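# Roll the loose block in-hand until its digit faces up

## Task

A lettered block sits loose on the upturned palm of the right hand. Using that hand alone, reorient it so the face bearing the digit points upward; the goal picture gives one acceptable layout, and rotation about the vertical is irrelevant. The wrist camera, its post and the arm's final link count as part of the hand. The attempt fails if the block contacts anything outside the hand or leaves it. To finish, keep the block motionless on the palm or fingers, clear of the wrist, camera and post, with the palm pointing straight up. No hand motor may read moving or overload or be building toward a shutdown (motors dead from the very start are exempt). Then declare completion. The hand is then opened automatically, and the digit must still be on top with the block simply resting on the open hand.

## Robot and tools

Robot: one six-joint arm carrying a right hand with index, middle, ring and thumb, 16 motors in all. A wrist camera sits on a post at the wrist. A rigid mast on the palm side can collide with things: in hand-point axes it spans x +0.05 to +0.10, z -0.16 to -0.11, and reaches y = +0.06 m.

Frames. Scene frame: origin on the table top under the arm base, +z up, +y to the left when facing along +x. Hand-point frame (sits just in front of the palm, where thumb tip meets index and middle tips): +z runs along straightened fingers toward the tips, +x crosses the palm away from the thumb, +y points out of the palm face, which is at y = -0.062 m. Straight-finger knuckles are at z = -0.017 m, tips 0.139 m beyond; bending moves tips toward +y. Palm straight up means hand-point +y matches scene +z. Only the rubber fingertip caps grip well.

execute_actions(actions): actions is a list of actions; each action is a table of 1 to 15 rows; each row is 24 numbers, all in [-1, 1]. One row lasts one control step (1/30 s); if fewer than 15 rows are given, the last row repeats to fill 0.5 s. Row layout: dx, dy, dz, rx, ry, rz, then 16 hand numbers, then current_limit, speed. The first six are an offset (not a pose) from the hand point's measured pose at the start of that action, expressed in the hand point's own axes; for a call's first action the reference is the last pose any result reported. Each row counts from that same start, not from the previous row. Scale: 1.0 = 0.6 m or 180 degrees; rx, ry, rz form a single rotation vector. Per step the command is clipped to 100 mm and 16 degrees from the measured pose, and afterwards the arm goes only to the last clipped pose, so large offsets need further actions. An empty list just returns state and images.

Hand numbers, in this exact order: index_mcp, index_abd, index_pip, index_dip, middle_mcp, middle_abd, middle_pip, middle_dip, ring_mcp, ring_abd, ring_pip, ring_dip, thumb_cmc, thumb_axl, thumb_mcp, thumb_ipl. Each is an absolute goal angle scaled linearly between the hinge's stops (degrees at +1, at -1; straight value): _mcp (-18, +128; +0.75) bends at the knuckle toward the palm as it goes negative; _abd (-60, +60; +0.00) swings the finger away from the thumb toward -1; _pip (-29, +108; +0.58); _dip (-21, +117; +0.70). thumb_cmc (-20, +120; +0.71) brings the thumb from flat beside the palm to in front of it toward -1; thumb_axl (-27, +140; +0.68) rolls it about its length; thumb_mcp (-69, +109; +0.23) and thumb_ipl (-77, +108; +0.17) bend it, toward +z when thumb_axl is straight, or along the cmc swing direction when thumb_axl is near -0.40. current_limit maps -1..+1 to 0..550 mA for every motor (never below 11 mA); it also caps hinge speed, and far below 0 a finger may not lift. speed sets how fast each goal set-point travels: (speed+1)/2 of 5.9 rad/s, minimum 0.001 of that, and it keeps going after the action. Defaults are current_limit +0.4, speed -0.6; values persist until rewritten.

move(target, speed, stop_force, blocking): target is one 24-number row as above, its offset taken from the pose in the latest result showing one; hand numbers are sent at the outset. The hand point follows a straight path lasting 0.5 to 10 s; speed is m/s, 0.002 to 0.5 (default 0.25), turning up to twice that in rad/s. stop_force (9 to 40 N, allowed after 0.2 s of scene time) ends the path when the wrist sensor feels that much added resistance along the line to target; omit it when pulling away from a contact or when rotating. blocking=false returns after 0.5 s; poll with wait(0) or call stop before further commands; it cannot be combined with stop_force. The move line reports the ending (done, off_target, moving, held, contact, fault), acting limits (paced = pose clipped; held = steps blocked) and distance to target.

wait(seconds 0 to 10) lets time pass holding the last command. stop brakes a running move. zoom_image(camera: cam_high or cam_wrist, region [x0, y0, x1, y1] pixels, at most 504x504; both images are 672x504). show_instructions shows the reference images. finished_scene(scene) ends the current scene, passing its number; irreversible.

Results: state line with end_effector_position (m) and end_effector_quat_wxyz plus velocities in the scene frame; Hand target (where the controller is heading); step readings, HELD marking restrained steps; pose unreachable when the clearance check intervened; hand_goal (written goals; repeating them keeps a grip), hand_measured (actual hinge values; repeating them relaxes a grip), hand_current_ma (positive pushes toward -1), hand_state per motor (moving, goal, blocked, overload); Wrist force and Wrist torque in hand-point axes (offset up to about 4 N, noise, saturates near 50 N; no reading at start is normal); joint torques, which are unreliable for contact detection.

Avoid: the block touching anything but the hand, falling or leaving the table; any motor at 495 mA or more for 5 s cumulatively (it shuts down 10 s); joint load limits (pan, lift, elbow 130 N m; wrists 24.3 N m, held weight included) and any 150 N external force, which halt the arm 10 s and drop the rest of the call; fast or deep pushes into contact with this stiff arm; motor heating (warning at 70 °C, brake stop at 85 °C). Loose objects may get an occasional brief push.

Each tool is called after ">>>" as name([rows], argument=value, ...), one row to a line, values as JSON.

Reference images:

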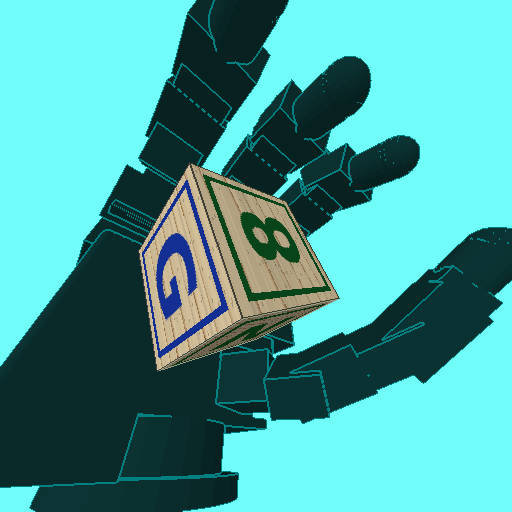

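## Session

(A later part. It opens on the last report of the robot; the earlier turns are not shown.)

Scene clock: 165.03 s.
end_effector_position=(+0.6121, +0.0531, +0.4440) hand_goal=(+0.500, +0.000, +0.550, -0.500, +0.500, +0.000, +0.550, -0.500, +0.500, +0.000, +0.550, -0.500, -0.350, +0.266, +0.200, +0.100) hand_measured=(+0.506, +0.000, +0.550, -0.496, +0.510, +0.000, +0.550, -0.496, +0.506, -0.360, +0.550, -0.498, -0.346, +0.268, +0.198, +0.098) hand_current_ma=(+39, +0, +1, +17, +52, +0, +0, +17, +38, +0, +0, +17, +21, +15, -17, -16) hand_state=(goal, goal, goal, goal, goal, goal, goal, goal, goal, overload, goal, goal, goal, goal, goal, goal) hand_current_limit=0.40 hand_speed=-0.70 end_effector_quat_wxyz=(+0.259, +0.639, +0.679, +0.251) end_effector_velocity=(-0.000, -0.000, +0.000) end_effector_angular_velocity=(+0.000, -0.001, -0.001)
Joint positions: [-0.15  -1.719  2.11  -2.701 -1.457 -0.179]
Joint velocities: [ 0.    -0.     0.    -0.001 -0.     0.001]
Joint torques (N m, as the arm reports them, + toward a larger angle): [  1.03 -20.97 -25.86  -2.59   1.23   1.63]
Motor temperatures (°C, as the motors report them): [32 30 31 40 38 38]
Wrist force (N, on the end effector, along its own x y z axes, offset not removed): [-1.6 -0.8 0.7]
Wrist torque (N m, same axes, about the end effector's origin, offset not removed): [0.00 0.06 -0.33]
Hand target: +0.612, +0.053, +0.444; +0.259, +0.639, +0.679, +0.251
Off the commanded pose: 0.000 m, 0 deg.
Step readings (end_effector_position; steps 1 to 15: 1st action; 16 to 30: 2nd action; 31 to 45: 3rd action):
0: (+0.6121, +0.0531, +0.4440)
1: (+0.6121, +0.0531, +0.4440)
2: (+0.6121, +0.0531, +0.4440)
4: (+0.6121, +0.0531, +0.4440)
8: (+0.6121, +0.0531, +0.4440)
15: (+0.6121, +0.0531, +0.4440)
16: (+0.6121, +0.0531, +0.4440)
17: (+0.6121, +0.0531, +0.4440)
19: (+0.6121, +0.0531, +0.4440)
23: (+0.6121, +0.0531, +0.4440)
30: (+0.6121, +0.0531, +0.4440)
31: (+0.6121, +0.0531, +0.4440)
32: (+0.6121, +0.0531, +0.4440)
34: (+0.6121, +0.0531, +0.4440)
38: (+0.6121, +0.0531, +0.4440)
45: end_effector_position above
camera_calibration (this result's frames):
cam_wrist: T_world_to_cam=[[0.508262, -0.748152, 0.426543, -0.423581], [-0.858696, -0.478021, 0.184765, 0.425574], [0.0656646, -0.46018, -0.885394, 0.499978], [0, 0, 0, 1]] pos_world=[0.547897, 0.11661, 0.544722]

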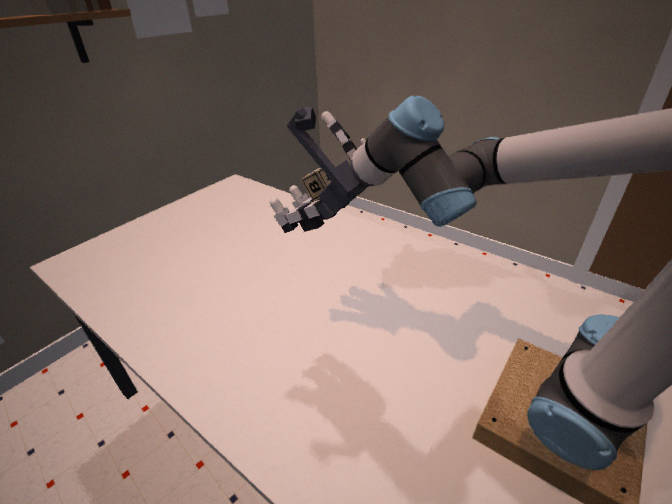

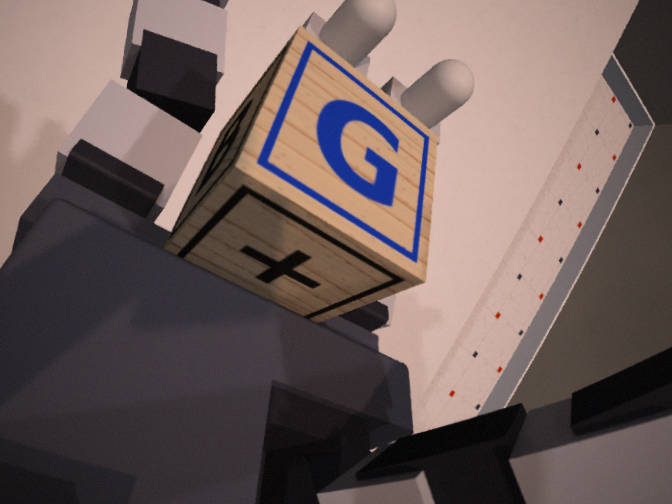

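>>> execute_actions([
  [[0,0,0,-0.08,0,0,0.5,0,0.4,-0.1,0.5,0,0.4,-0.1,0.5,0,0.4,-0.1,-0.35,0.266,0.2,0.1,0.4,-0.5]],
  [[0,0,0,-0.07,0,0,0.5,0,0.2,0.1,0.5,0,0.2,0.1,0.5,0,0.2,0.1,-0.35,0.266,0.2,0.1,0.4,-0.5]],
  [[0,0,0,0,0,0,0.5,0,0.0,0.3,0.5,0,0.0,0.3,0.5,0,0.0,0.3,-0.35,0.266,0.2,0.1,0.4,-0.5]],
  [[0,0,0,0,0,0,0.5,0,0.0,0.3,0.5,0,0.0,0.3,0.5,0,0.0,0.3,-0.35,0.266,0.2,0.1,0.4,-0.5]],
])

Scene clock: 181.20 s.
end_effector_position=(+0.6109, +0.0532, +0.4426) hand_goal=(+0.500, +0.000, +0.000, +0.300, +0.500, +0.000, +0.000, +0.300, +0.500, +0.000, +0.000, +0.300, -0.350, +0.266, +0.200, +0.100) hand_measured=(+0.514, +0.000, +0.008, +0.298, +0.520, +0.000, +0.008, +0.298, +0.514, -0.360, +0.008, +0.298, -0.348, +0.268, +0.198, +0.098) hand_current_ma=(+85, +0, +43, -13, +103, +0, +42, -13, +80, +0, +41, -13, +13, +14, -17, -14) hand_state=(goal, goal, goal, goal, goal, goal, goal, goal, goal, overload, goal, goal, goal, goal, goal, goal) hand_current_limit=0.40 hand_speed=-0.50 end_effector_quat_wxyz=(+0.395, +0.565, +0.605, +0.398) end_effector_velocity=(-0.000, -0.000, +0.000) end_effector_angular_velocity=(+0.002, -0.001, -0.001)
Joint positions: [-0.178 -1.482  2.298 -3.576 -1.362 -0.121]
Joint velocities: [ 0.     0.001 -0.    -0.002 -0.001  0.002]
Joint torques (N m, as the arm reports them, + toward a larger angle): [ -4.94 -27.4  -11.07  -2.32   1.11  -2.26]
Motor temperatures (°C, as the motors report them): [32 30 31 40 38 38]
Wrist force (N, on the end effector, along its own x y z axes, offset not removed): [-0.2 0.4 -0.3]
Wrist torque (N m, same axes, about the end effector's origin, offset not removed): [0.20 -0.09 -0.16]
Hand target: +0.611, +0.053, +0.443; +0.395, +0.565, +0.605, +0.398
Off the commanded pose: 0.000 m, 0 deg.
Step readings (end_effector_position; steps 1 to 15: 1st action; 16 to 30: 2nd action; 31 to 45: 3rd action; 46 to 60: 4th action):
0: (+0.6121, +0.0531, +0.4440)
1: (+0.6122, +0.0530, +0.4436)
2: (+0.6122, +0.0527, +0.4378)
4: (+0.6087, +0.0536, +0.4207)
8: (+0.6079, +0.0538, +0.4355)
15: (+0.6114, +0.0531, +0.4433)
16: (+0.6116, +0.0530, +0.4431)
17: (+0.6120, +0.0528, +0.4362)
19: (+0.6121, +0.0529, +0.4217)
23: (+0.6096, +0.0534, +0.4363)
30: (+0.6109, +0.0531, +0.4426)
31: (+0.6110, +0.0531, +0.4428)
32: (+0.6111, +0.0531, +0.4428)
34: (+0.6111, +0.0531, +0.4427)
38: (+0.6110, +0.0531, +0.4427)
45: (+0.6109, +0.0532, +0.4426)
46: (+0.6109, +0.0532, +0.4426)
47: (+0.6109, +0.0532, +0.4426)
49: (+0.6109, +0.0532, +0.4426)
53: (+0.6109, +0.0532, +0.4426)
60: end_effector_position above
camera_calibration (this result's frames):
cam_wrist: T_world_to_cam=[[0.286237, -0.754444, 0.590663, -0.358997], [-0.843592, -0.49074, -0.218008, 0.594573], [0.454337, -0.435877, -0.77691, 0.212047], [0, 0, 0, 1]] pos_world=[0.507994, 0.113364, 0.506409]

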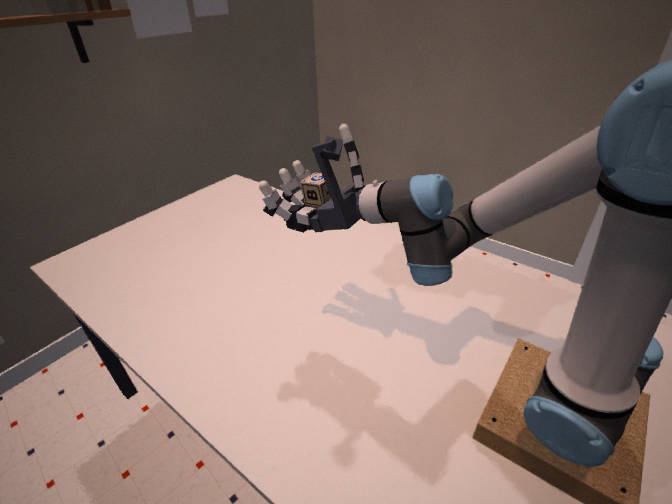

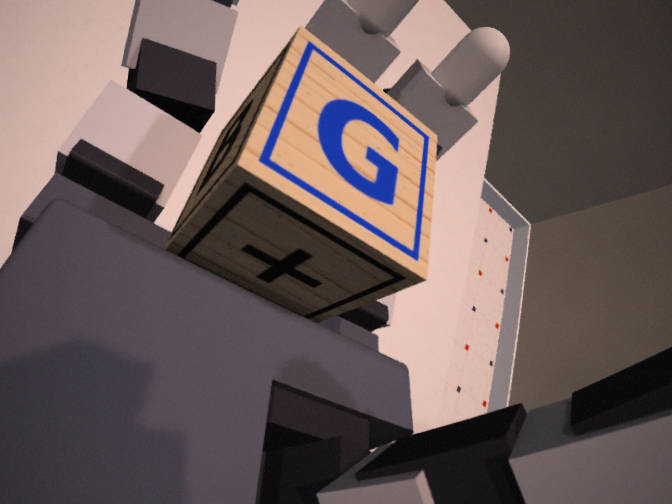

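>>> execute_actions([
  [[0,0,0,-0.06,0,0,0.5,0,-0.2,0.3,0.5,0,-0.2,0.3,0.5,0,0.0,0.3,-0.35,0.266,0.2,0.1,0.4,-0.5]],
  [[0,0,0,0,0,0,0.5,0,-0.4,0.2,0.5,0,-0.4,0.2,0.5,0,0.0,0.3,-0.35,0.266,0.2,0.1,0.4,-0.5]],
  [[0,0,0,0,0,0,0.5,0,-0.4,0.2,0.5,0,-0.4,0.2,0.5,0,0.0,0.3,-0.35,0.266,0.2,0.1,0.4,-0.5]],
])

>>> zoom_image(camera="cam_high", region=[240, 110, 400, 250])

Scene clock: 191.00 s.
end_effector_position=(+0.6107, +0.0532, +0.4421) hand_goal=(+0.500, +0.000, -0.400, +0.200, +0.500, +0.000, -0.400, +0.200, +0.500, +0.000, +0.000, +0.300, -0.350, +0.266, +0.200, +0.100) hand_measured=(+0.514, +0.000, -0.396, +0.202, +0.518, +0.000, -0.396, +0.202, +0.514, -0.360, +0.006, +0.298, -0.348, +0.268, +0.198, +0.098) hand_current_ma=(+81, +0, +24, +13, +93, +0, +23, +13, +77, +0, +31, -12, +13, +14, -15, -14) hand_state=(goal, goal, goal, goal, goal, goal, goal, goal, goal, overload, goal, goal, goal, goal, goal, goal) hand_current_limit=0.40 hand_speed=-0.50 end_effector_quat_wxyz=(+0.445, +0.526, +0.567, +0.452) end_effector_velocity=(+0.000, -0.001, -0.001) end_effector_angular_velocity=(+0.002, +0.001, -0.003)
Joint positions: [-0.181 -1.318  2.291 -3.919 -1.34  -0.081]
Joint velocities: [-0.001  0.001  0.    -0.    -0.001  0.002]
Joint torques (N m, as the arm reports them, + toward a larger angle): [ -4.49 -32.14  -7.9   -1.75   1.01  -2.27]
Motor temperatures (°C, as the motors report them): [32 30 31 40 38 38]
Wrist force (N, on the end effector, along its own x y z axes, offset not removed): [-2.0 1.4 0.4]
Wrist torque (N m, same axes, about the end effector's origin, offset not removed): [0.10 0.10 -0.24]
Hand target: +0.611, +0.053, +0.442; +0.445, +0.526, +0.567, +0.452
Off the commanded pose: 0.000 m, 0 deg.
Step readings (end_effector_position; steps 1 to 15: 1st action; 16 to 30: 2nd action; 31 to 45: 3rd action):
0: (+0.6109, +0.0532, +0.4426)
1: (+0.6110, +0.0532, +0.4423)
2: (+0.6118, +0.0530, +0.4384)
4: (+0.6143, +0.0526, +0.4281)
8: (+0.6105, +0.0532, +0.4375)
15: (+0.6107, +0.0532, +0.4421)
16: (+0.6108, +0.0532, +0.4422)
17: (+0.6108, +0.0532, +0.4422)
19: (+0.6108, +0.0531, +0.4422)
23: (+0.6108, +0.0532, +0.4421)
30: (+0.6107, +0.0532, +0.4421)
31: (+0.6107, +0.0532, +0.4421)
32: (+0.6107, +0.0532, +0.4421)
34: (+0.6107, +0.0532, +0.4421)
38: (+0.6107, +0.0532, +0.4421)
45: end_effector_position above
camera_calibration (this result's frames):
cam_wrist: T_world_to_cam=[[0.179325, -0.758976, 0.625938, -0.308632], [-0.78678, -0.492609, -0.371905, 0.627755], [0.59061, -0.425783, -0.685484, 0.0875714], [0, 0, 0, 1]] pos_world=[0.49753, 0.11228, 0.486678]

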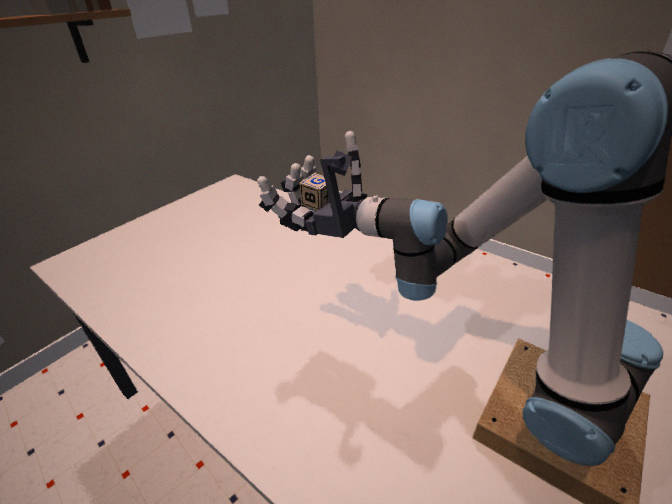

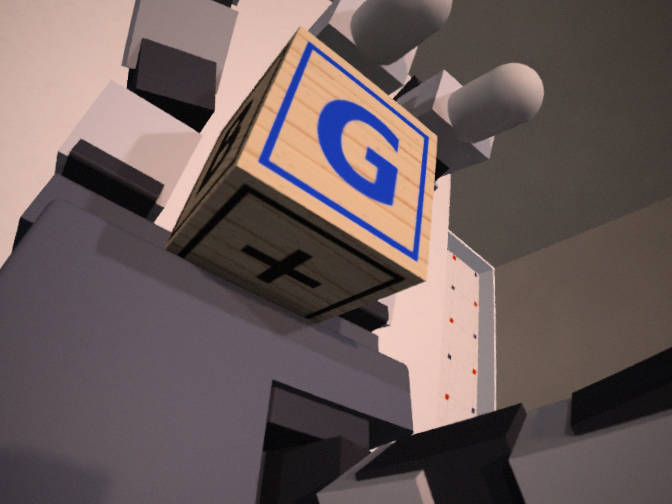

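Region (240, 110, 400, 250) of cam_high's 672x504 image, scaled by 3.150, with more detail than that image has; it fills the top 441 rows of this view, and the rest is white.

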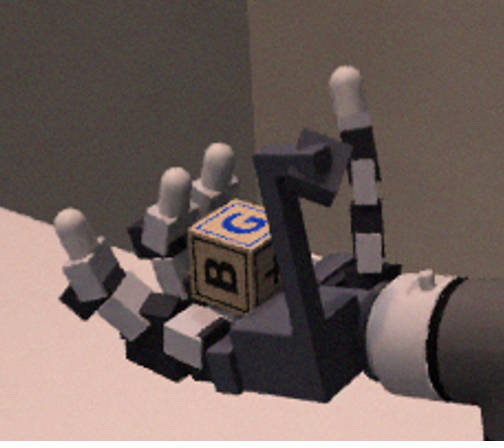

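>>> execute_actions([
  [[0,0,0,0,0,0,0.5,0,-0.6,0.3,0.5,0,-0.6,0.3,0.5,0,0.0,0.3,-0.35,0.266,0.2,0.1,0.4,-0.6]],
  [[0,0,0,0,0,0,0.5,0,-0.75,0.3,0.5,0,-0.75,0.3,0.5,0,0.0,0.3,-0.35,0.266,0.2,0.1,0.4,-0.6]],
  [[0,0,0,0,0,0,0.5,0,-0.75,0.3,0.5,0,-0.75,0.3,0.5,0,0.0,0.3,-0.35,0.266,0.2,0.1,0.4,-0.6]],
])

>>> zoom_image(camera="cam_high", region=[240, 110, 400, 250])

Scene clock: 199.30 s.
end_effector_position=(+0.6107, +0.0532, +0.4421) hand_goal=(+0.500, +0.000, -0.750, +0.300, +0.500, +0.000, -0.750, +0.300, +0.500, +0.000, +0.000, +0.300, -0.350, +0.266, +0.200, +0.100) hand_measured=(+0.514, +0.000, -0.748, +0.296, +0.518, +0.000, -0.732, +0.302, +0.514, -0.360, +0.006, +0.298, -0.348, +0.268, +0.198, +0.098) hand_current_ma=(+81, +0, +13, -17, +93, +0, +91, +9, +77, +0, +31, -12, +13, +14, -15, -14) hand_state=(goal, goal, goal, goal, goal, goal, goal, goal, goal, overload, goal, goal, goal, goal, goal, goal) hand_current_limit=0.40 hand_speed=-0.60 end_effector_quat_wxyz=(+0.445, +0.526, +0.567, +0.452) end_effector_velocity=(-0.001, +0.000, +0.002) end_effector_angular_velocity=(-0.001, -0.002, +0.000)
Joint positions: [-0.181 -1.318  2.291 -3.919 -1.34  -0.081]
Joint velocities: [ 0.    -0.003 -0.     0.001  0.    -0.   ]
Joint torques (N m, as the arm reports them, + toward a larger angle): [  7.16 -18.01 -20.75  -3.48  -1.09  -1.14]
Motor temperatures (°C, as the motors report them): [32 30 31 40 38 38]
Wrist force (N, on the end effector, along its own x y z axes, offset not removed): [0.8 0.7 0.2]
Wrist torque (N m, same axes, about the end effector's origin, offset not removed): [-0.01 -0.26 -0.11]
Hand target: +0.611, +0.053, +0.442; +0.445, +0.526, +0.567, +0.452
Off the commanded pose: 0.000 m, 0 deg.
Step readings (end_effector_position; steps 1 to 15: 1st action; 16 to 30: 2nd action; 31 to 45: 3rd action):
0: (+0.6107, +0.0532, +0.4421)
1: (+0.6107, +0.0532, +0.4421)
2: (+0.6107, +0.0532, +0.4421)
4: (+0.6107, +0.0532, +0.4421)
8: (+0.6107, +0.0532, +0.4421)
15: (+0.6107, +0.0532, +0.4421)
16: (+0.6107, +0.0532, +0.4421)
17: (+0.6107, +0.0532, +0.4421)
19: (+0.6107, +0.0532, +0.4421)
23: (+0.6107, +0.0532, +0.4421)
30: (+0.6107, +0.0532, +0.4421)
31: (+0.6107, +0.0532, +0.4421)
32: (+0.6107, +0.0532, +0.4421)
34: (+0.6107, +0.0532, +0.4421)
38: (+0.6107, +0.0532, +0.4421)
45: end_effector_position above
camera_calibration (this result's frames):
cam_wrist: T_world_to_cam=[[0.179332, -0.758974, 0.625938, -0.308629], [-0.786777, -0.492616, -0.371903, 0.627754], [0.590612, -0.425779, -0.685485, 0.0875701], [0, 0, 0, 1]] pos_world=[0.497529, 0.112286, 0.486674]

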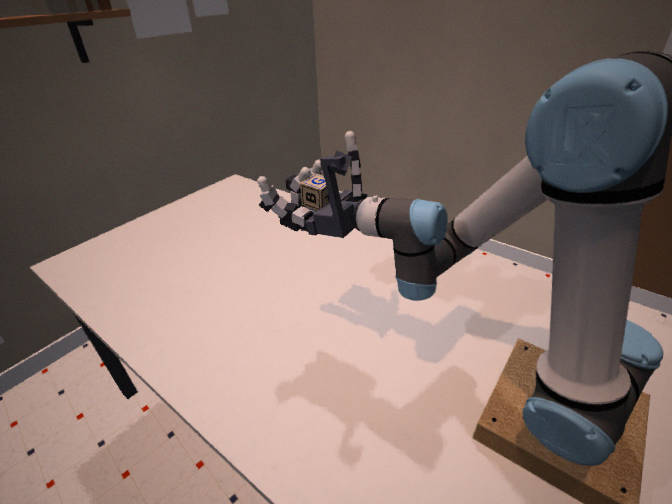

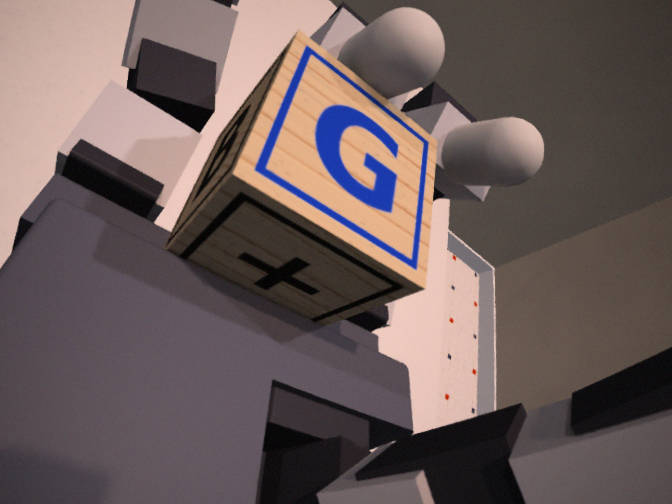

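Region (240, 110, 400, 250) of cam_high's 672x504 image, scaled by 3.150, with more detail than that image has; it fills the top 441 rows of this view, and the rest is white.

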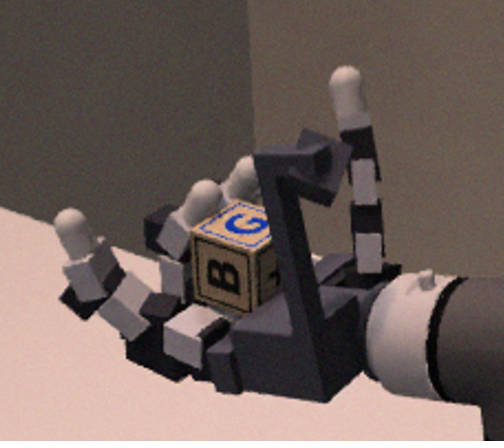

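>>> execute_actions([
  [[0,0,0,-0.04,0,0,0.5,0,-0.75,0.3,0.5,0,-0.9,0.25,0.5,0,0.0,0.3,-0.35,0.266,0.2,0.1,0.4,-0.6]],
  [[0,0,0,0,0,0,0.5,0,-0.75,0.3,0.45,0,-1,0.2,0.5,0,0.0,0.3,-0.35,0.266,0.2,0.1,0.4,-0.6]],
  [[0,0,0,0,0,0,0.5,0,-0.75,0.3,0.45,0,-1,0.2,0.5,0,0.0,0.3,-0.35,0.266,0.2,0.1,0.4,-0.6]],
])

>>> zoom_image(camera="cam_high", region=[240, 110, 400, 250])

Scene clock: 207.83 s.
end_effector_position=(+0.6107, +0.0532, +0.4419) hand_goal=(+0.500, +0.000, -0.750, +0.300, +0.450, +0.000, -1.000, +0.200, +0.500, +0.000, +0.000, +0.300, -0.350, +0.266, +0.200, +0.100) hand_measured=(+0.512, +0.000, -0.748, +0.296, +0.514, +0.000, -0.736, +0.284, +0.514, -0.360, +0.006, +0.298, -0.348, +0.268, +0.198, +0.098) hand_current_ma=(+75, +0, +11, -17, +339, +0, +385, +385, +77, +0, +29, -12, +13, +14, -14, -14) hand_state=(goal, goal, goal, goal, blocked, goal, blocked, blocked, goal, overload, goal, goal, goal, goal, goal, goal) hand_current_limit=0.40 hand_speed=-0.60 end_effector_quat_wxyz=(+0.476, +0.498, +0.538, +0.486) end_effector_velocity=(+0.000, -0.000, +0.000) end_effector_angular_velocity=(+0.002, -0.000, +0.001)
Joint positions: [-0.179 -1.204  2.257 -4.126 -1.334 -0.051]
Joint velocities: [-0.    -0.    -0.     0.     0.001  0.002]
Joint torques (N m, as the arm reports them, + toward a larger angle): [  3.65 -34.86  -6.41  -1.22   0.52  -2.08]
Motor temperatures (°C, as the motors report them): [32 30 31 40 38 38]
Wrist force (N, on the end effector, along its own x y z axes, offset not removed): [-0.9 0.1 -0.4]
Wrist torque (N m, same axes, about the end effector's origin, offset not removed): [0.05 -0.04 -0.28]
Hand target: +0.611, +0.053, +0.442; +0.476, +0.498, +0.538, +0.486
Off the commanded pose: 0.000 m, 0 deg.
Step readings (end_effector_position; steps 1 to 15: 1st action; 16 to 30: 2nd action; 31 to 45: 3rd action):
0: (+0.6107, +0.0532, +0.4421)
1: (+0.6108, +0.0532, +0.4420)
2: (+0.6122, +0.0530, +0.4408)
4: (+0.6133, +0.0528, +0.4373)
8: (+0.6108, +0.0532, +0.4405)
15: (+0.6107, +0.0532, +0.4419)
16: (+0.6107, +0.0532, +0.4419)
17: (+0.6107, +0.0532, +0.4419)
19: (+0.6107, +0.0532, +0.4419)
23: (+0.6108, +0.0532, +0.4419)
30: (+0.6107, +0.0532, +0.4419)
31: (+0.6107, +0.0532, +0.4419)
32: (+0.6107, +0.0532, +0.4419)
34: (+0.6107, +0.0532, +0.4419)
38: (+0.6107, +0.0532, +0.4419)
45: end_effector_position above
camera_calibration (this result's frames):
cam_wrist: T_world_to_cam=[[0.104027, -0.762521, 0.638546, -0.26789], [-0.733115, -0.492652, -0.468867, 0.637739], [0.672102, -0.419352, -0.610265, 0.00413511], [0, 0, 0, 1]] pos_world=[0.492624, 0.111645, 0.472598]

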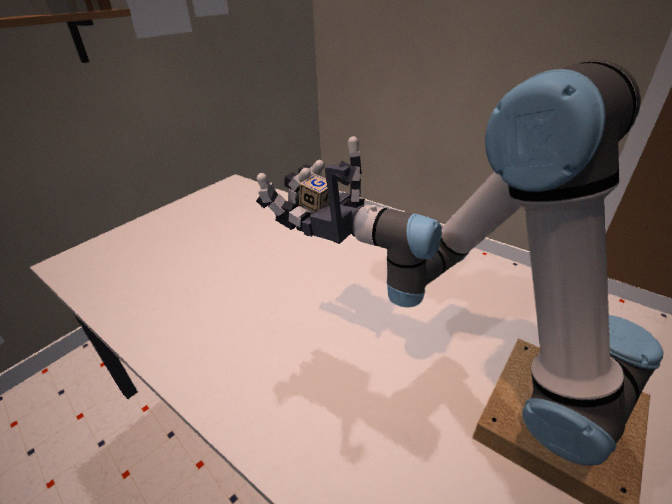

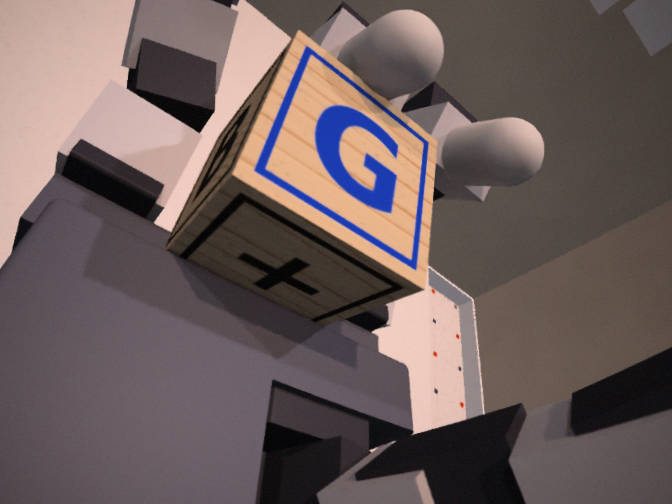

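Region (240, 110, 400, 250) of cam_high's 672x504 image, scaled by 3.150, with more detail than that image has; it fills the top 441 rows of this view, and the rest is white.

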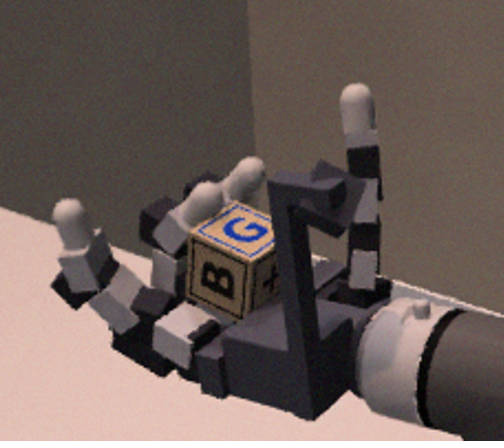

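>>> execute_actions([
  [[0,0,0,0,0,0,0.5,0,0.1,0.4,0.5,0,0.1,0.4,0.5,0,0.1,0.4,-0.35,0.266,0.2,0.1,0.4,-0.2]],
  [[0,0,0,0,0,0,0.5,0,0.65,0.4,0.5,0,0.65,0.4,0.5,0,0.65,0.4,-0.35,0.266,0.2,0.1,0.4,-0.2]],
  [[0,0,0,0,0,0,0.3,0,0.65,0.4,0.3,0,0.65,0.4,0.3,0,0.65,0.4,-0.35,0.266,0.2,0.1,0.4,-0.6]],
  [[0,0,0,0,0,0,0.15,0,0.65,0.4,0.15,0,0.65,0.4,0.15,0,0.65,0.4,-0.35,0.266,0.2,0.1,0.4,-0.6]],
  [[0,0,0,0,0,0,0.15,0,0.65,0.4,0.15,0,0.65,0.4,0.15,0,0.65,0.4,-0.35,0.266,0.2,0.1,0.4,-0.6]],
])

>>> zoom_image(camera="cam_high", region=[240, 110, 400, 250])

Scene clock: 230.33 s.
end_effector_position=(+0.6107, +0.0532, +0.4419) hand_goal=(+0.150, +0.000, +0.650, +0.400, +0.150, +0.000, +0.650, +0.400, +0.150, +0.000, +0.650, +0.400, -0.350, +0.266, +0.200, +0.100) hand_measured=(+0.170, +0.000, +0.650, +0.398, +0.418, +0.000, +0.650, +0.398, +0.172, -0.360, +0.650, +0.398, -0.348, +0.268, +0.198, +0.098) hand_current_ma=(+125, +0, +4, -11, +385, +0, +2, -11, +122, +0, +5, -11, +13, +14, -14, -14) hand_state=(blocked, goal, goal, goal, blocked, goal, goal, goal, blocked, overload, goal, goal, goal, goal, goal, goal) hand_current_limit=0.40 hand_speed=-0.60 end_effector_quat_wxyz=(+0.476, +0.498, +0.538, +0.486) end_effector_velocity=(+0.000, -0.001, -0.000) end_effector_angular_velocity=(-0.002, -0.000, -0.003)
Joint positions: [-0.179 -1.204  2.257 -4.126 -1.334 -0.051]
Joint velocities: [-0.001  0.001  0.    -0.001 -0.002 -0.002]
Joint torques (N m, as the arm reports them, + toward a larger angle): [  3.69 -20.51 -19.34  -3.23   0.6    1.49]
Motor temperatures (°C, as the motors report them): [32 30 31 40 38 38]
Wrist force (N, on the end effector, along its own x y z axes, offset not removed): [-0.1 0.5 -0.7]
Wrist torque (N m, same axes, about the end effector's origin, offset not removed): [0.06 0.03 -0.16]
Hand target: +0.611, +0.053, +0.442; +0.476, +0.498, +0.538, +0.486
Off the commanded pose: 0.000 m, 0 deg.
Step readings (end_effector_position; steps 1 to 15: 1st action; 16 to 30: 2nd action; 31 to 45: 3rd action; 46 to 60: 4th action; 61 to 75: 5th action):
0: (+0.6107, +0.0532, +0.4419)
1: (+0.6107, +0.0532, +0.4419)
2: (+0.6107, +0.0532, +0.4419)
4: (+0.6107, +0.0532, +0.4419)
8: (+0.6107, +0.0532, +0.4419)
15: (+0.6107, +0.0532, +0.4419)
16: (+0.6107, +0.0532, +0.4419)
17: (+0.6107, +0.0532, +0.4419)
19: (+0.6107, +0.0532, +0.4419)
23: (+0.6107, +0.0532, +0.4419)
30: (+0.6107, +0.0532, +0.4419)
31: (+0.6107, +0.0532, +0.4419)
32: (+0.6107, +0.0532, +0.4419)
34: (+0.6107, +0.0532, +0.4419)
38: (+0.6107, +0.0532, +0.4419)
45: (+0.6107, +0.0532, +0.4419)
46: (+0.6107, +0.0532, +0.4419)
47: (+0.6107, +0.0532, +0.4419)
49: (+0.6107, +0.0532, +0.4419)
53: (+0.6107, +0.0532, +0.4419)
60: (+0.6107, +0.0532, +0.4419)
61: (+0.6107, +0.0532, +0.4419)
62: (+0.6107, +0.0532, +0.4419)
64: (+0.6107, +0.0532, +0.4419)
68: (+0.6107, +0.0532, +0.4419)
75: end_effector_position above
camera_calibration (this result's frames):
cam_wrist: T_world_to_cam=[[0.104025, -0.762525, 0.638541, -0.267887], [-0.733114, -0.492648, -0.468872, 0.637741], [0.672103, -0.419349, -0.610266, 0.00413123], [0, 0, 0, 1]] pos_world=[0.492627, 0.111644, 0.472597]

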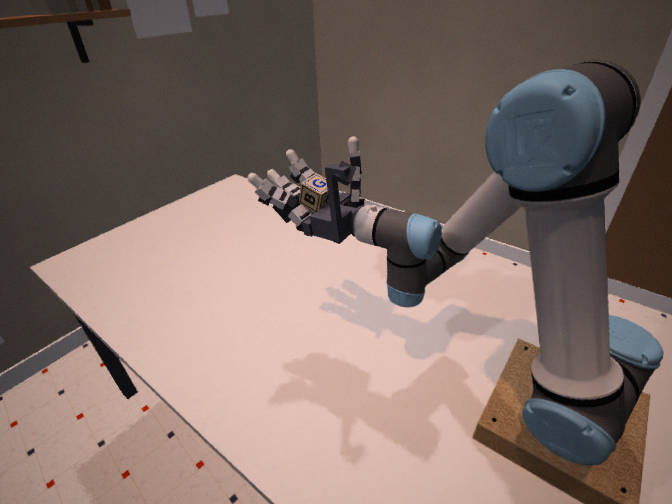

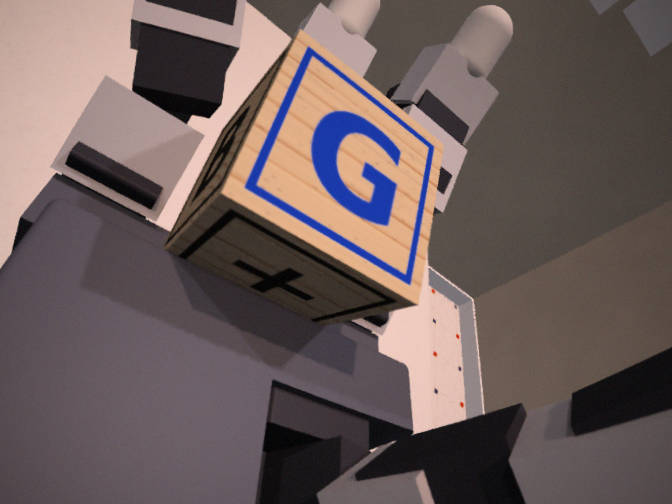

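Region (240, 110, 400, 250) of cam_high's 672x504 image, scaled by 3.150, with more detail than that image has; it fills the top 441 rows of this view, and the rest is white.

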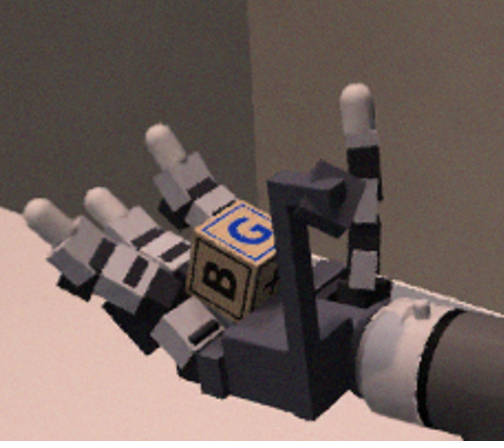

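>>> execute_actions([
  [[0,0,0,0.08,0,0,0.55,-0.1,0.58,-0.4,0.55,0,0.58,-0.4,0.55,0,0.58,-0.4,-0.35,0.266,0.2,0.1,0.4,-0.3]],
  [[0,0,0,0.04,0,0,0.7,-0.1,0.58,-0.4,0.7,0,0.58,-0.4,0.7,0,0.58,-0.4,-0.35,0.266,0.2,0.1,0.4,-0.6]],
  [[0,0,0,0,0,0,0.7,-0.1,0.58,-0.4,0.7,0,0.58,-0.4,0.7,0,0.58,-0.4,-0.35,0.266,0.2,0.1,0.4,-0.6]],
])

>>> zoom_image(camera="cam_high", region=[240, 110, 400, 250])

Scene clock: 243.77 s.
end_effector_position=(+0.6098, +0.0533, +0.4421) hand_goal=(+0.700, -0.100, +0.580, -0.400, +0.700, +0.000, +0.580, -0.400, +0.700, +0.000, +0.580, -0.400, -0.350, +0.266, +0.200, +0.100) hand_measured=(+0.708, -0.098, +0.586, -0.396, +0.710, +0.000, +0.588, -0.396, +0.708, -0.360, +0.586, -0.398, -0.348, +0.268, +0.198, +0.098) hand_current_ma=(+47, +13, +34, +18, +58, +0, +35, +18, +45, +0, +34, +18, +13, +14, -10, -14) hand_state=(goal, goal, goal, goal, goal, goal, goal, goal, goal, overload, goal, goal, goal, goal, goal, goal) hand_current_limit=0.40 hand_speed=-0.60 end_effector_quat_wxyz=(+0.378, +0.576, +0.617, +0.380) end_effector_velocity=(+0.000, -0.000, -0.001) end_effector_angular_velocity=(-0.000, +0.002, +0.000)
Joint positions: [-0.177 -1.531  2.293 -3.463 -1.37  -0.133]
Joint velocities: [-0.     0.001  0.     0.001 -0.    -0.001]
Joint torques (N m, as the arm reports them, + toward a larger angle): [  7.69 -11.43 -11.34  -4.43   0.89   2.12]
Motor temperatures (°C, as the motors report them): [32 30 31 40 38 38]
Wrist force (N, on the end effector, along its own x y z axes, offset not removed): [1.2 0.5 0.5]
Wrist torque (N m, same axes, about the end effector's origin, offset not removed): [0.10 -0.31 -0.08]
Hand target: +0.610, +0.053, +0.442; +0.378, +0.576, +0.617, +0.380
Off the commanded pose: 0.000 m, 0 deg.
Step readings (end_effector_position; steps 1 to 15: 1st action; 16 to 30: 2nd action; 31 to 45: 3rd action):
0: (+0.6107, +0.0532, +0.4419)
1: (+0.6106, +0.0533, +0.4419)
2: (+0.6088, +0.0535, +0.4414)
4: (+0.6022, +0.0549, +0.4467)
8: (+0.6052, +0.0542, +0.4436)
15: (+0.6099, +0.0533, +0.4419)
16: (+0.6101, +0.0533, +0.4421)
17: (+0.6092, +0.0534, +0.4444)
19: (+0.6075, +0.0538, +0.4474)
23: (+0.6087, +0.0536, +0.4431)
30: (+0.6098, +0.0533, +0.4421)
31: (+0.6098, +0.0533, +0.4420)
32: (+0.6099, +0.0533, +0.4420)
34: (+0.6098, +0.0533, +0.4421)
38: (+0.6098, +0.0533, +0.4423)
45: end_effector_position above
camera_calibration (this result's frames):
cam_wrist: T_world_to_cam=[[0.319563, -0.752958, 0.575268, -0.371836], [-0.855567, -0.490227, -0.16638, 0.578055], [0.407289, -0.439012, -0.800865, 0.251698], [0, 0, 0, 1]] pos_world=[0.510876, 0.1139, 0.511658]

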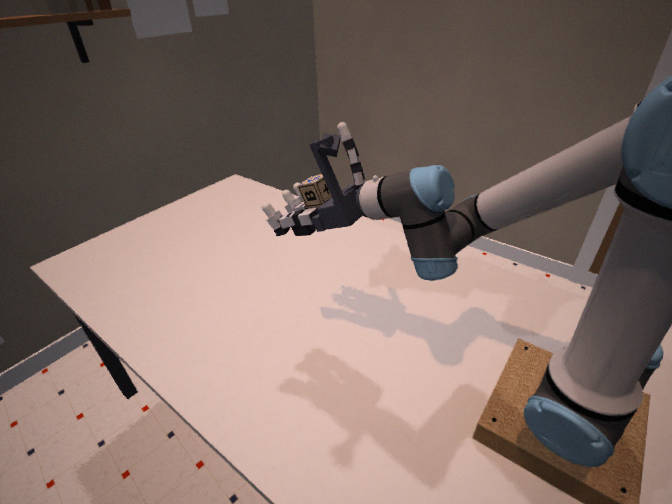

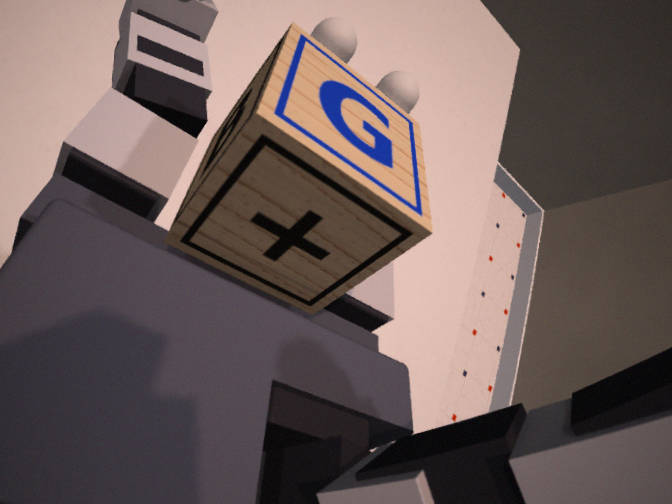

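Region (240, 110, 400, 250) of cam_high's 672x504 image, scaled by 3.150, with more detail than that image has; it fills the top 441 rows of this view, and the rest is white.

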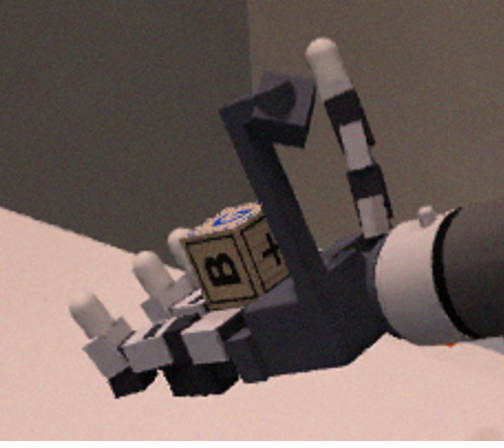

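>>> execute_actions([
  [[0,0,0,0.05,0,0,0.76,-0.1,0.58,-0.4,0.76,0,0.58,-0.4,0.76,0,0.58,-0.4,-0.35,0.266,0.2,0.1,0.4,-0.6]],
  [[0,0,0,0,0,0,0.76,-0.1,0.58,-0.4,0.76,0,0.58,-0.4,0.76,0,0.58,-0.4,-0.35,0.266,0.2,0.1,0.4,-0.6]],
])

>>> zoom_image(camera="cam_high", region=[240, 110, 400, 250])

Scene clock: 249.97 s.
end_effector_position=(+0.6095, +0.0534, +0.4424) hand_goal=(+0.760, -0.100, +0.580, -0.400, +0.760, +0.000, +0.580, -0.400, +0.760, +0.000, +0.580, -0.400, -0.350, +0.266, +0.200, +0.100) hand_measured=(+0.766, -0.098, +0.586, -0.396, +0.770, +0.000, +0.586, -0.396, +0.768, -0.360, +0.586, -0.398, -0.348, +0.268, +0.198, +0.098) hand_current_ma=(+42, +13, +30, +17, +54, +0, +30, +17, +40, +0, +30, +17, +14, +14, -11, -14) hand_state=(goal, goal, goal, goal, goal, goal, goal, goal, goal, overload, goal, goal, goal, goal, goal, goal) hand_current_limit=0.40 hand_speed=-0.60 end_effector_quat_wxyz=(+0.333, +0.603, +0.644, +0.331) end_effector_velocity=(+0.000, -0.001, -0.000) end_effector_angular_velocity=(+0.000, +0.000, -0.003)
Joint positions: [-0.169 -1.636  2.248 -3.16  -1.399 -0.158]
Joint velocities: [-0.002  0.001  0.    -0.001 -0.001  0.001]
Joint torques (N m, as the arm reports them, + toward a larger angle): [  4.23  -8.97 -14.19  -4.7    1.39   1.93]
Motor temperatures (°C, as the motors report them): [32 30 31 40 38 38]
Wrist force (N, on the end effector, along its own x y z axes, offset not removed): [0.2 1.4 0.5]
Wrist torque (N m, same axes, about the end effector's origin, offset not removed): [0.10 -0.37 -0.09]
Hand target: +0.610, +0.053, +0.442; +0.333, +0.603, +0.644, +0.331
Off the commanded pose: 0.000 m, 0 deg.
Step readings (end_effector_position; steps 1 to 15: 1st action; 16 to 30: 2nd action):
0: (+0.6098, +0.0533, +0.4421)
1: (+0.6098, +0.0533, +0.4424)
2: (+0.6092, +0.0534, +0.4470)
4: (+0.6067, +0.0538, +0.4547)
8: (+0.6077, +0.0537, +0.4454)
15: (+0.6095, +0.0534, +0.4424)
16: (+0.6096, +0.0534, +0.4423)
17: (+0.6096, +0.0534, +0.4423)
19: (+0.6096, +0.0534, +0.4425)
23: (+0.6095, +0.0534, +0.4426)
30: end_effector_position above
camera_calibration (this result's frames):
cam_wrist: T_world_to_cam=[[0.400365, -0.750099, 0.526365, -0.399646], [-0.872842, -0.487068, -0.0301957, 0.528014], [0.279025, -0.447344, -0.849722, 0.35231], [0, 0, 0, 1]] pos_world=[0.522574, 0.115008, 0.525669]

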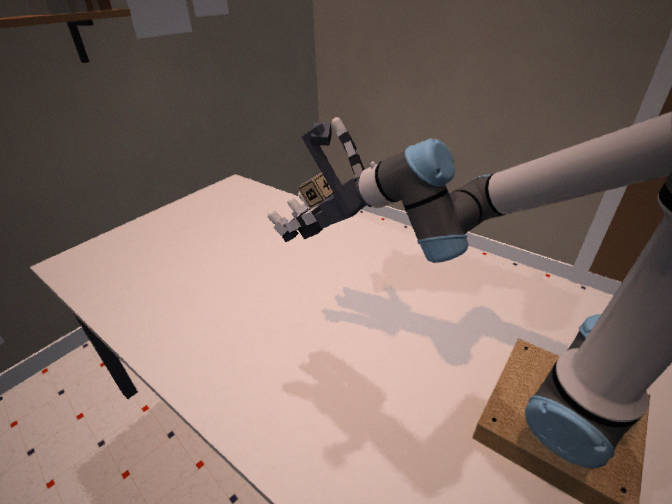

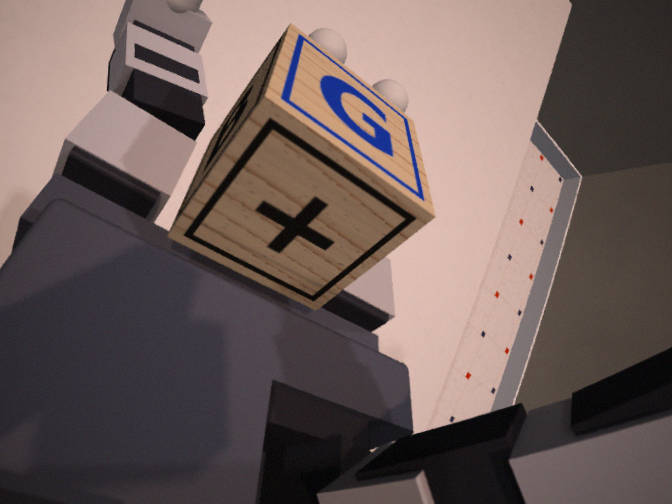

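Region (240, 110, 400, 250) of cam_high's 672x504 image, scaled by 3.150, with more detail than that image has; it fills the top 441 rows of this view, and the rest is white.

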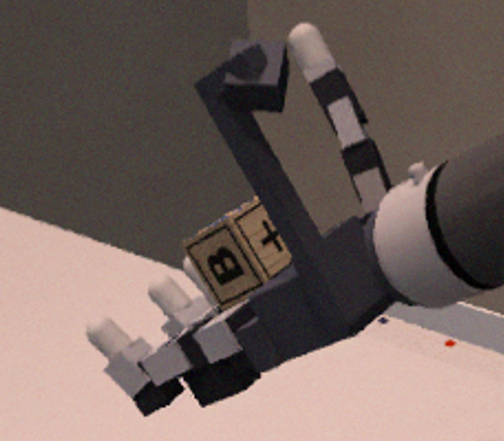

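>>> execute_actions([
  [[0,0,0,-0.09,0,0,0.76,-0.1,0.58,-0.4,0.76,0,0.58,-0.4,0.76,0,0.58,-0.4,-0.35,0.266,0.2,0.1,0.4,-0.6]],
  [[0,0,0,-0.08,0,0,0.76,-0.1,0.3,-0.4,0.76,0,0.3,-0.4,0.76,0,0.58,-0.4,-0.35,0.266,0.2,0.1,0.4,-0.6]],
  [[0,0,0,0,0,0,0.76,-0.1,0.1,-0.4,0.76,0,0.1,-0.4,0.76,0,0.58,-0.4,-0.35,0.266,0.2,0.1,0.4,-0.6]],
  [[0,0,0,0,0,0,0.76,-0.1,0.1,-0.4,0.76,0,0.1,-0.4,0.76,0,0.58,-0.4,-0.35,0.266,0.2,0.1,0.4,-0.6]],
])

>>> zoom_image(camera="cam_high", region=[240, 110, 400, 250])

Scene clock: 269.57 s.
end_effector_position=(+0.6083, +0.0536, +0.4401) hand_goal=(+0.760, -0.100, +0.100, -0.400, +0.760, +0.000, +0.100, -0.400, +0.760, +0.000, +0.580, -0.400, -0.350, +0.266, +0.200, +0.100) hand_measured=(+0.772, -0.098, +0.108, -0.398, +0.782, +0.000, +0.138, -0.388, +0.772, -0.360, +0.584, -0.398, -0.348, +0.268, +0.198, +0.098) hand_current_ma=(+76, +13, +40, +13, +123, +0, +192, +63, +71, +0, +20, +15, +14, +14, -14, -13) hand_state=(goal, goal, goal, goal, blocked, goal, blocked, goal, goal, overload, goal, goal, goal, goal, goal, goal) hand_current_limit=0.40 hand_speed=-0.60 end_effector_quat_wxyz=(+0.473, +0.500, +0.540, +0.484) end_effector_velocity=(+0.000, -0.000, +0.000) end_effector_angular_velocity=(+0.003, +0.001, -0.000)
Joint positions: [-0.181 -1.212  2.268 -4.119 -1.33  -0.053]
Joint velocities: [-0.    -0.001 -0.     0.002  0.     0.002]
Joint torques (N m, as the arm reports them, + toward a larger angle): [ -6.11 -33.93  -6.36  -1.67   1.13  -2.28]
Motor temperatures (°C, as the motors report them): [32 30 31 40 38 38]
Wrist force (N, on the end effector, along its own x y z axes, offset not removed): [-1.1 0.8 1.7]
Wrist torque (N m, same axes, about the end effector's origin, offset not removed): [-0.04 -0.05 -0.19]
Hand target: +0.608, +0.054, +0.440; +0.473, +0.500, +0.540, +0.484
Off the commanded pose: 0.000 m, 0 deg.
Step readings (end_effector_position; steps 1 to 15: 1st action; 16 to 30: 2nd action; 31 to 45: 3rd action; 46 to 60: 4th action):
0: (+0.6095, +0.0534, +0.4424)
1: (+0.6096, +0.0533, +0.4419)
2: (+0.6098, +0.0529, +0.4344)
4: (+0.6103, +0.0530, +0.4114)
8: (+0.6070, +0.0539, +0.4290)
15: (+0.6086, +0.0535, +0.4409)
16: (+0.6089, +0.0534, +0.4411)
17: (+0.6100, +0.0532, +0.4381)
19: (+0.6137, +0.0526, +0.4254)
23: (+0.6083, +0.0535, +0.4340)
30: (+0.6083, +0.0535, +0.4401)
31: (+0.6084, +0.0535, +0.4403)
32: (+0.6084, +0.0535, +0.4403)
34: (+0.6084, +0.0535, +0.4403)
38: (+0.6083, +0.0536, +0.4401)
45: (+0.6083, +0.0536, +0.4401)
46: (+0.6083, +0.0536, +0.4401)
47: (+0.6083, +0.0536, +0.4401)
49: (+0.6083, +0.0536, +0.4401)
53: (+0.6083, +0.0536, +0.4401)
60: end_effector_position above
camera_calibration (this result's frames):
cam_wrist: T_world_to_cam=[[0.111954, -0.762409, 0.637337, -0.27055], [-0.736698, -0.494107, -0.461664, 0.634381], [0.66689, -0.41784, -0.616983, 0.0108494], [0, 0, 0, 1]] pos_world=[0.490401, 0.111716, 0.471996]

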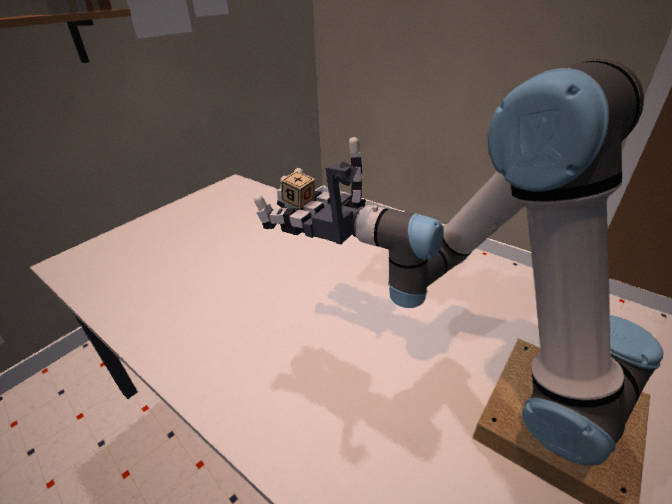

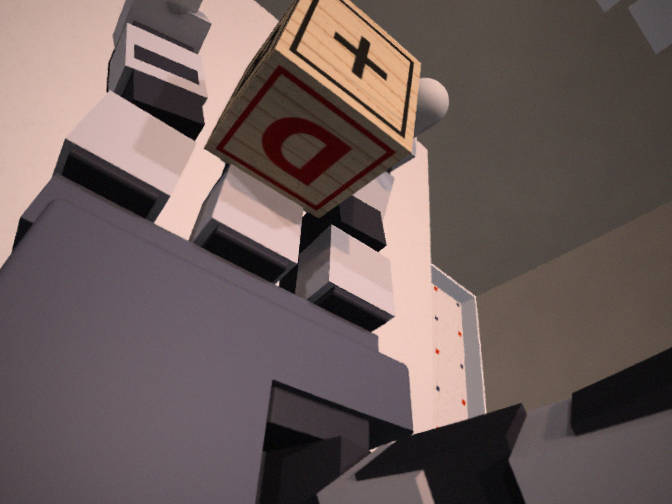

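Region (240, 110, 400, 250) of cam_high's 672x504 image, scaled by 3.150, with more detail than that image has; it fills the top 441 rows of this view, and the rest is white.

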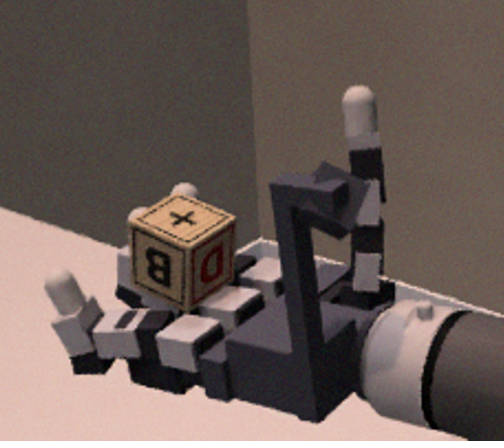

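>>> execute_actions([
  [[0,0,0,-0.06,0,0,0.76,-0.1,0.1,-0.2,0.76,0,0.1,-0.2,0.76,0,0.3,-0.2,-0.35,0.266,0.2,0.1,0.4,-0.6]],
  [[0,0,0,0,0,0,0.76,-0.1,-0.1,-0.1,0.76,0,-0.1,-0.1,0.76,0,0.3,-0.2,-0.35,0.266,0.2,0.1,0.4,-0.6]],
  [[0,0,0,0,0,0,0.76,-0.1,-0.3,-0.1,0.76,0,-0.3,-0.1,0.76,0,0.3,-0.2,-0.35,0.266,0.2,0.1,0.4,-0.6]],
  [[0,0,0,0,0,0,0.76,-0.1,-0.3,-0.1,0.76,0,-0.3,-0.1,0.76,0,0.3,-0.2,-0.35,0.266,0.2,0.1,0.4,-0.6]],
])

>>> zoom_image(camera="cam_high", region=[240, 110, 400, 250])

Scene clock: 285.80 s.
end_effector_position=(+0.6082, +0.0536, +0.4398) hand_goal=(+0.760, -0.100, -0.300, -0.100, +0.760, +0.000, -0.300, -0.100, +0.760, +0.000, +0.300, -0.200, -0.350, +0.266, +0.200, +0.100) hand_measured=(+0.772, -0.098, -0.294, -0.104, +0.782, +0.000, -0.032, -0.090, +0.772, -0.360, +0.308, -0.202, -0.348, +0.268, +0.198, +0.098) hand_current_ma=(+75, +13, +27, -16, +116, +0, +385, +49, +71, +0, +41, -14, +14, +14, -8, -13) hand_state=(goal, goal, goal, goal, blocked, goal, blocked, goal, goal, overload, goal, goal, goal, goal, goal, goal) hand_current_limit=0.40 hand_speed=-0.60 end_effector_quat_wxyz=(+0.517, +0.454, +0.493, +0.532) end_effector_velocity=(+0.000, -0.000, -0.001) end_effector_angular_velocity=(+0.000, +0.002, +0.001)
Joint positions: [-0.174 -1.052  2.181 -4.382 -1.331 -0.007]
Joint velocities: [-0.     0.002 -0.    -0.001  0.001  0.   ]
Joint torques (N m, as the arm reports them, + toward a larger angle): [ -4.32 -39.2   -4.12  -0.97   0.84  -2.27]
Motor temperatures (°C, as the motors report them): [32 30 31 40 38 38]
Wrist force (N, on the end effector, along its own x y z axes, offset not removed): [2.2 -0.5 1.7]
Wrist torque (N m, same axes, about the end effector's origin, offset not removed): [-0.13 -0.46 0.08]
Hand target: +0.608, +0.054, +0.440; +0.517, +0.454, +0.493, +0.532
Off the commanded pose: 0.000 m, 0 deg.
Step readings (end_effector_position; steps 1 to 15: 1st action; 16 to 30: 2nd action; 31 to 45: 3rd action; 46 to 60: 4th action):
0: (+0.6083, +0.0536, +0.4401)
1: (+0.6084, +0.0535, +0.4401)
2: (+0.6101, +0.0533, +0.4402)
4: (+0.6130, +0.0527, +0.4351)
8: (+0.6084, +0.0536, +0.4375)
15: (+0.6082, +0.0536, +0.4398)
16: (+0.6082, +0.0536, +0.4399)
17: (+0.6082, +0.0536, +0.4399)
19: (+0.6082, +0.0536, +0.4398)
23: (+0.6082, +0.0536, +0.4398)
30: (+0.6082, +0.0536, +0.4398)
31: (+0.6082, +0.0536, +0.4398)
32: (+0.6082, +0.0536, +0.4398)
34: (+0.6082, +0.0536, +0.4398)
38: (+0.6082, +0.0536, +0.4398)
45: (+0.6082, +0.0536, +0.4398)
46: (+0.6082, +0.0536, +0.4398)
47: (+0.6082, +0.0536, +0.4398)
49: (+0.6082, +0.0536, +0.4398)
53: (+0.6082, +0.0536, +0.4398)
60: end_effector_position above
camera_calibration (this result's frames):
cam_wrist: T_world_to_cam=[[-0.00198892, -0.768558, 0.639777, -0.201717], [-0.636477, -0.492485, -0.593596, 0.631171], [0.771293, -0.408384, -0.48819, -0.109884], [0, 0, 0, 1]] pos_world=[0.486077, 0.110936, 0.45007]

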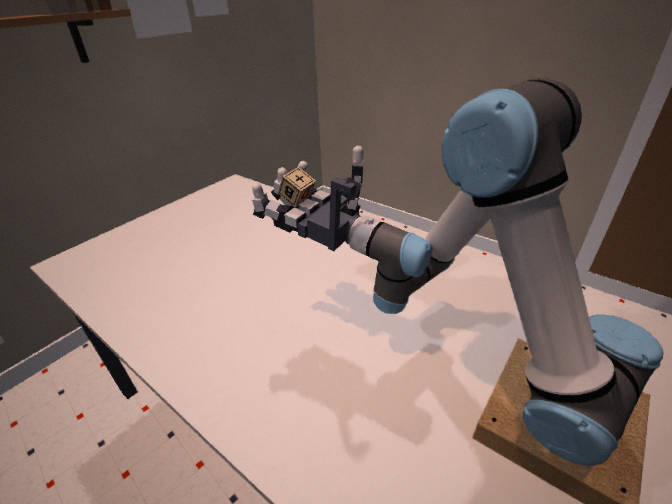

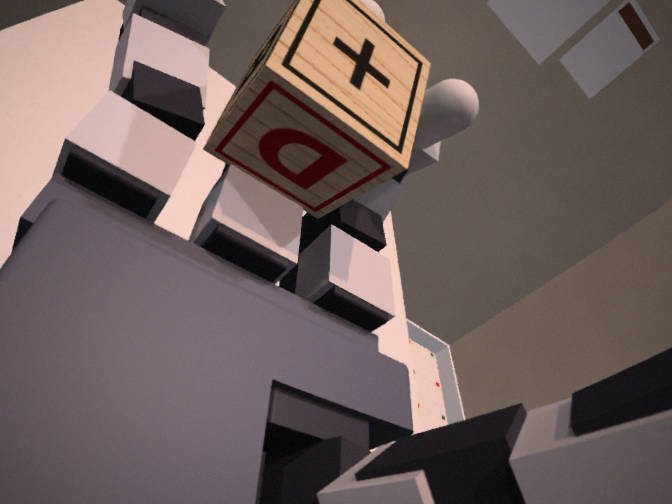

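Region (240, 110, 400, 250) of cam_high's 672x504 image, scaled by 3.150, with more detail than that image has; it fills the top 441 rows of this view, and the rest is white.

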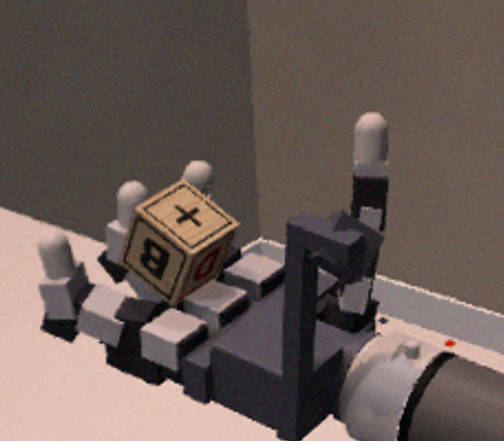

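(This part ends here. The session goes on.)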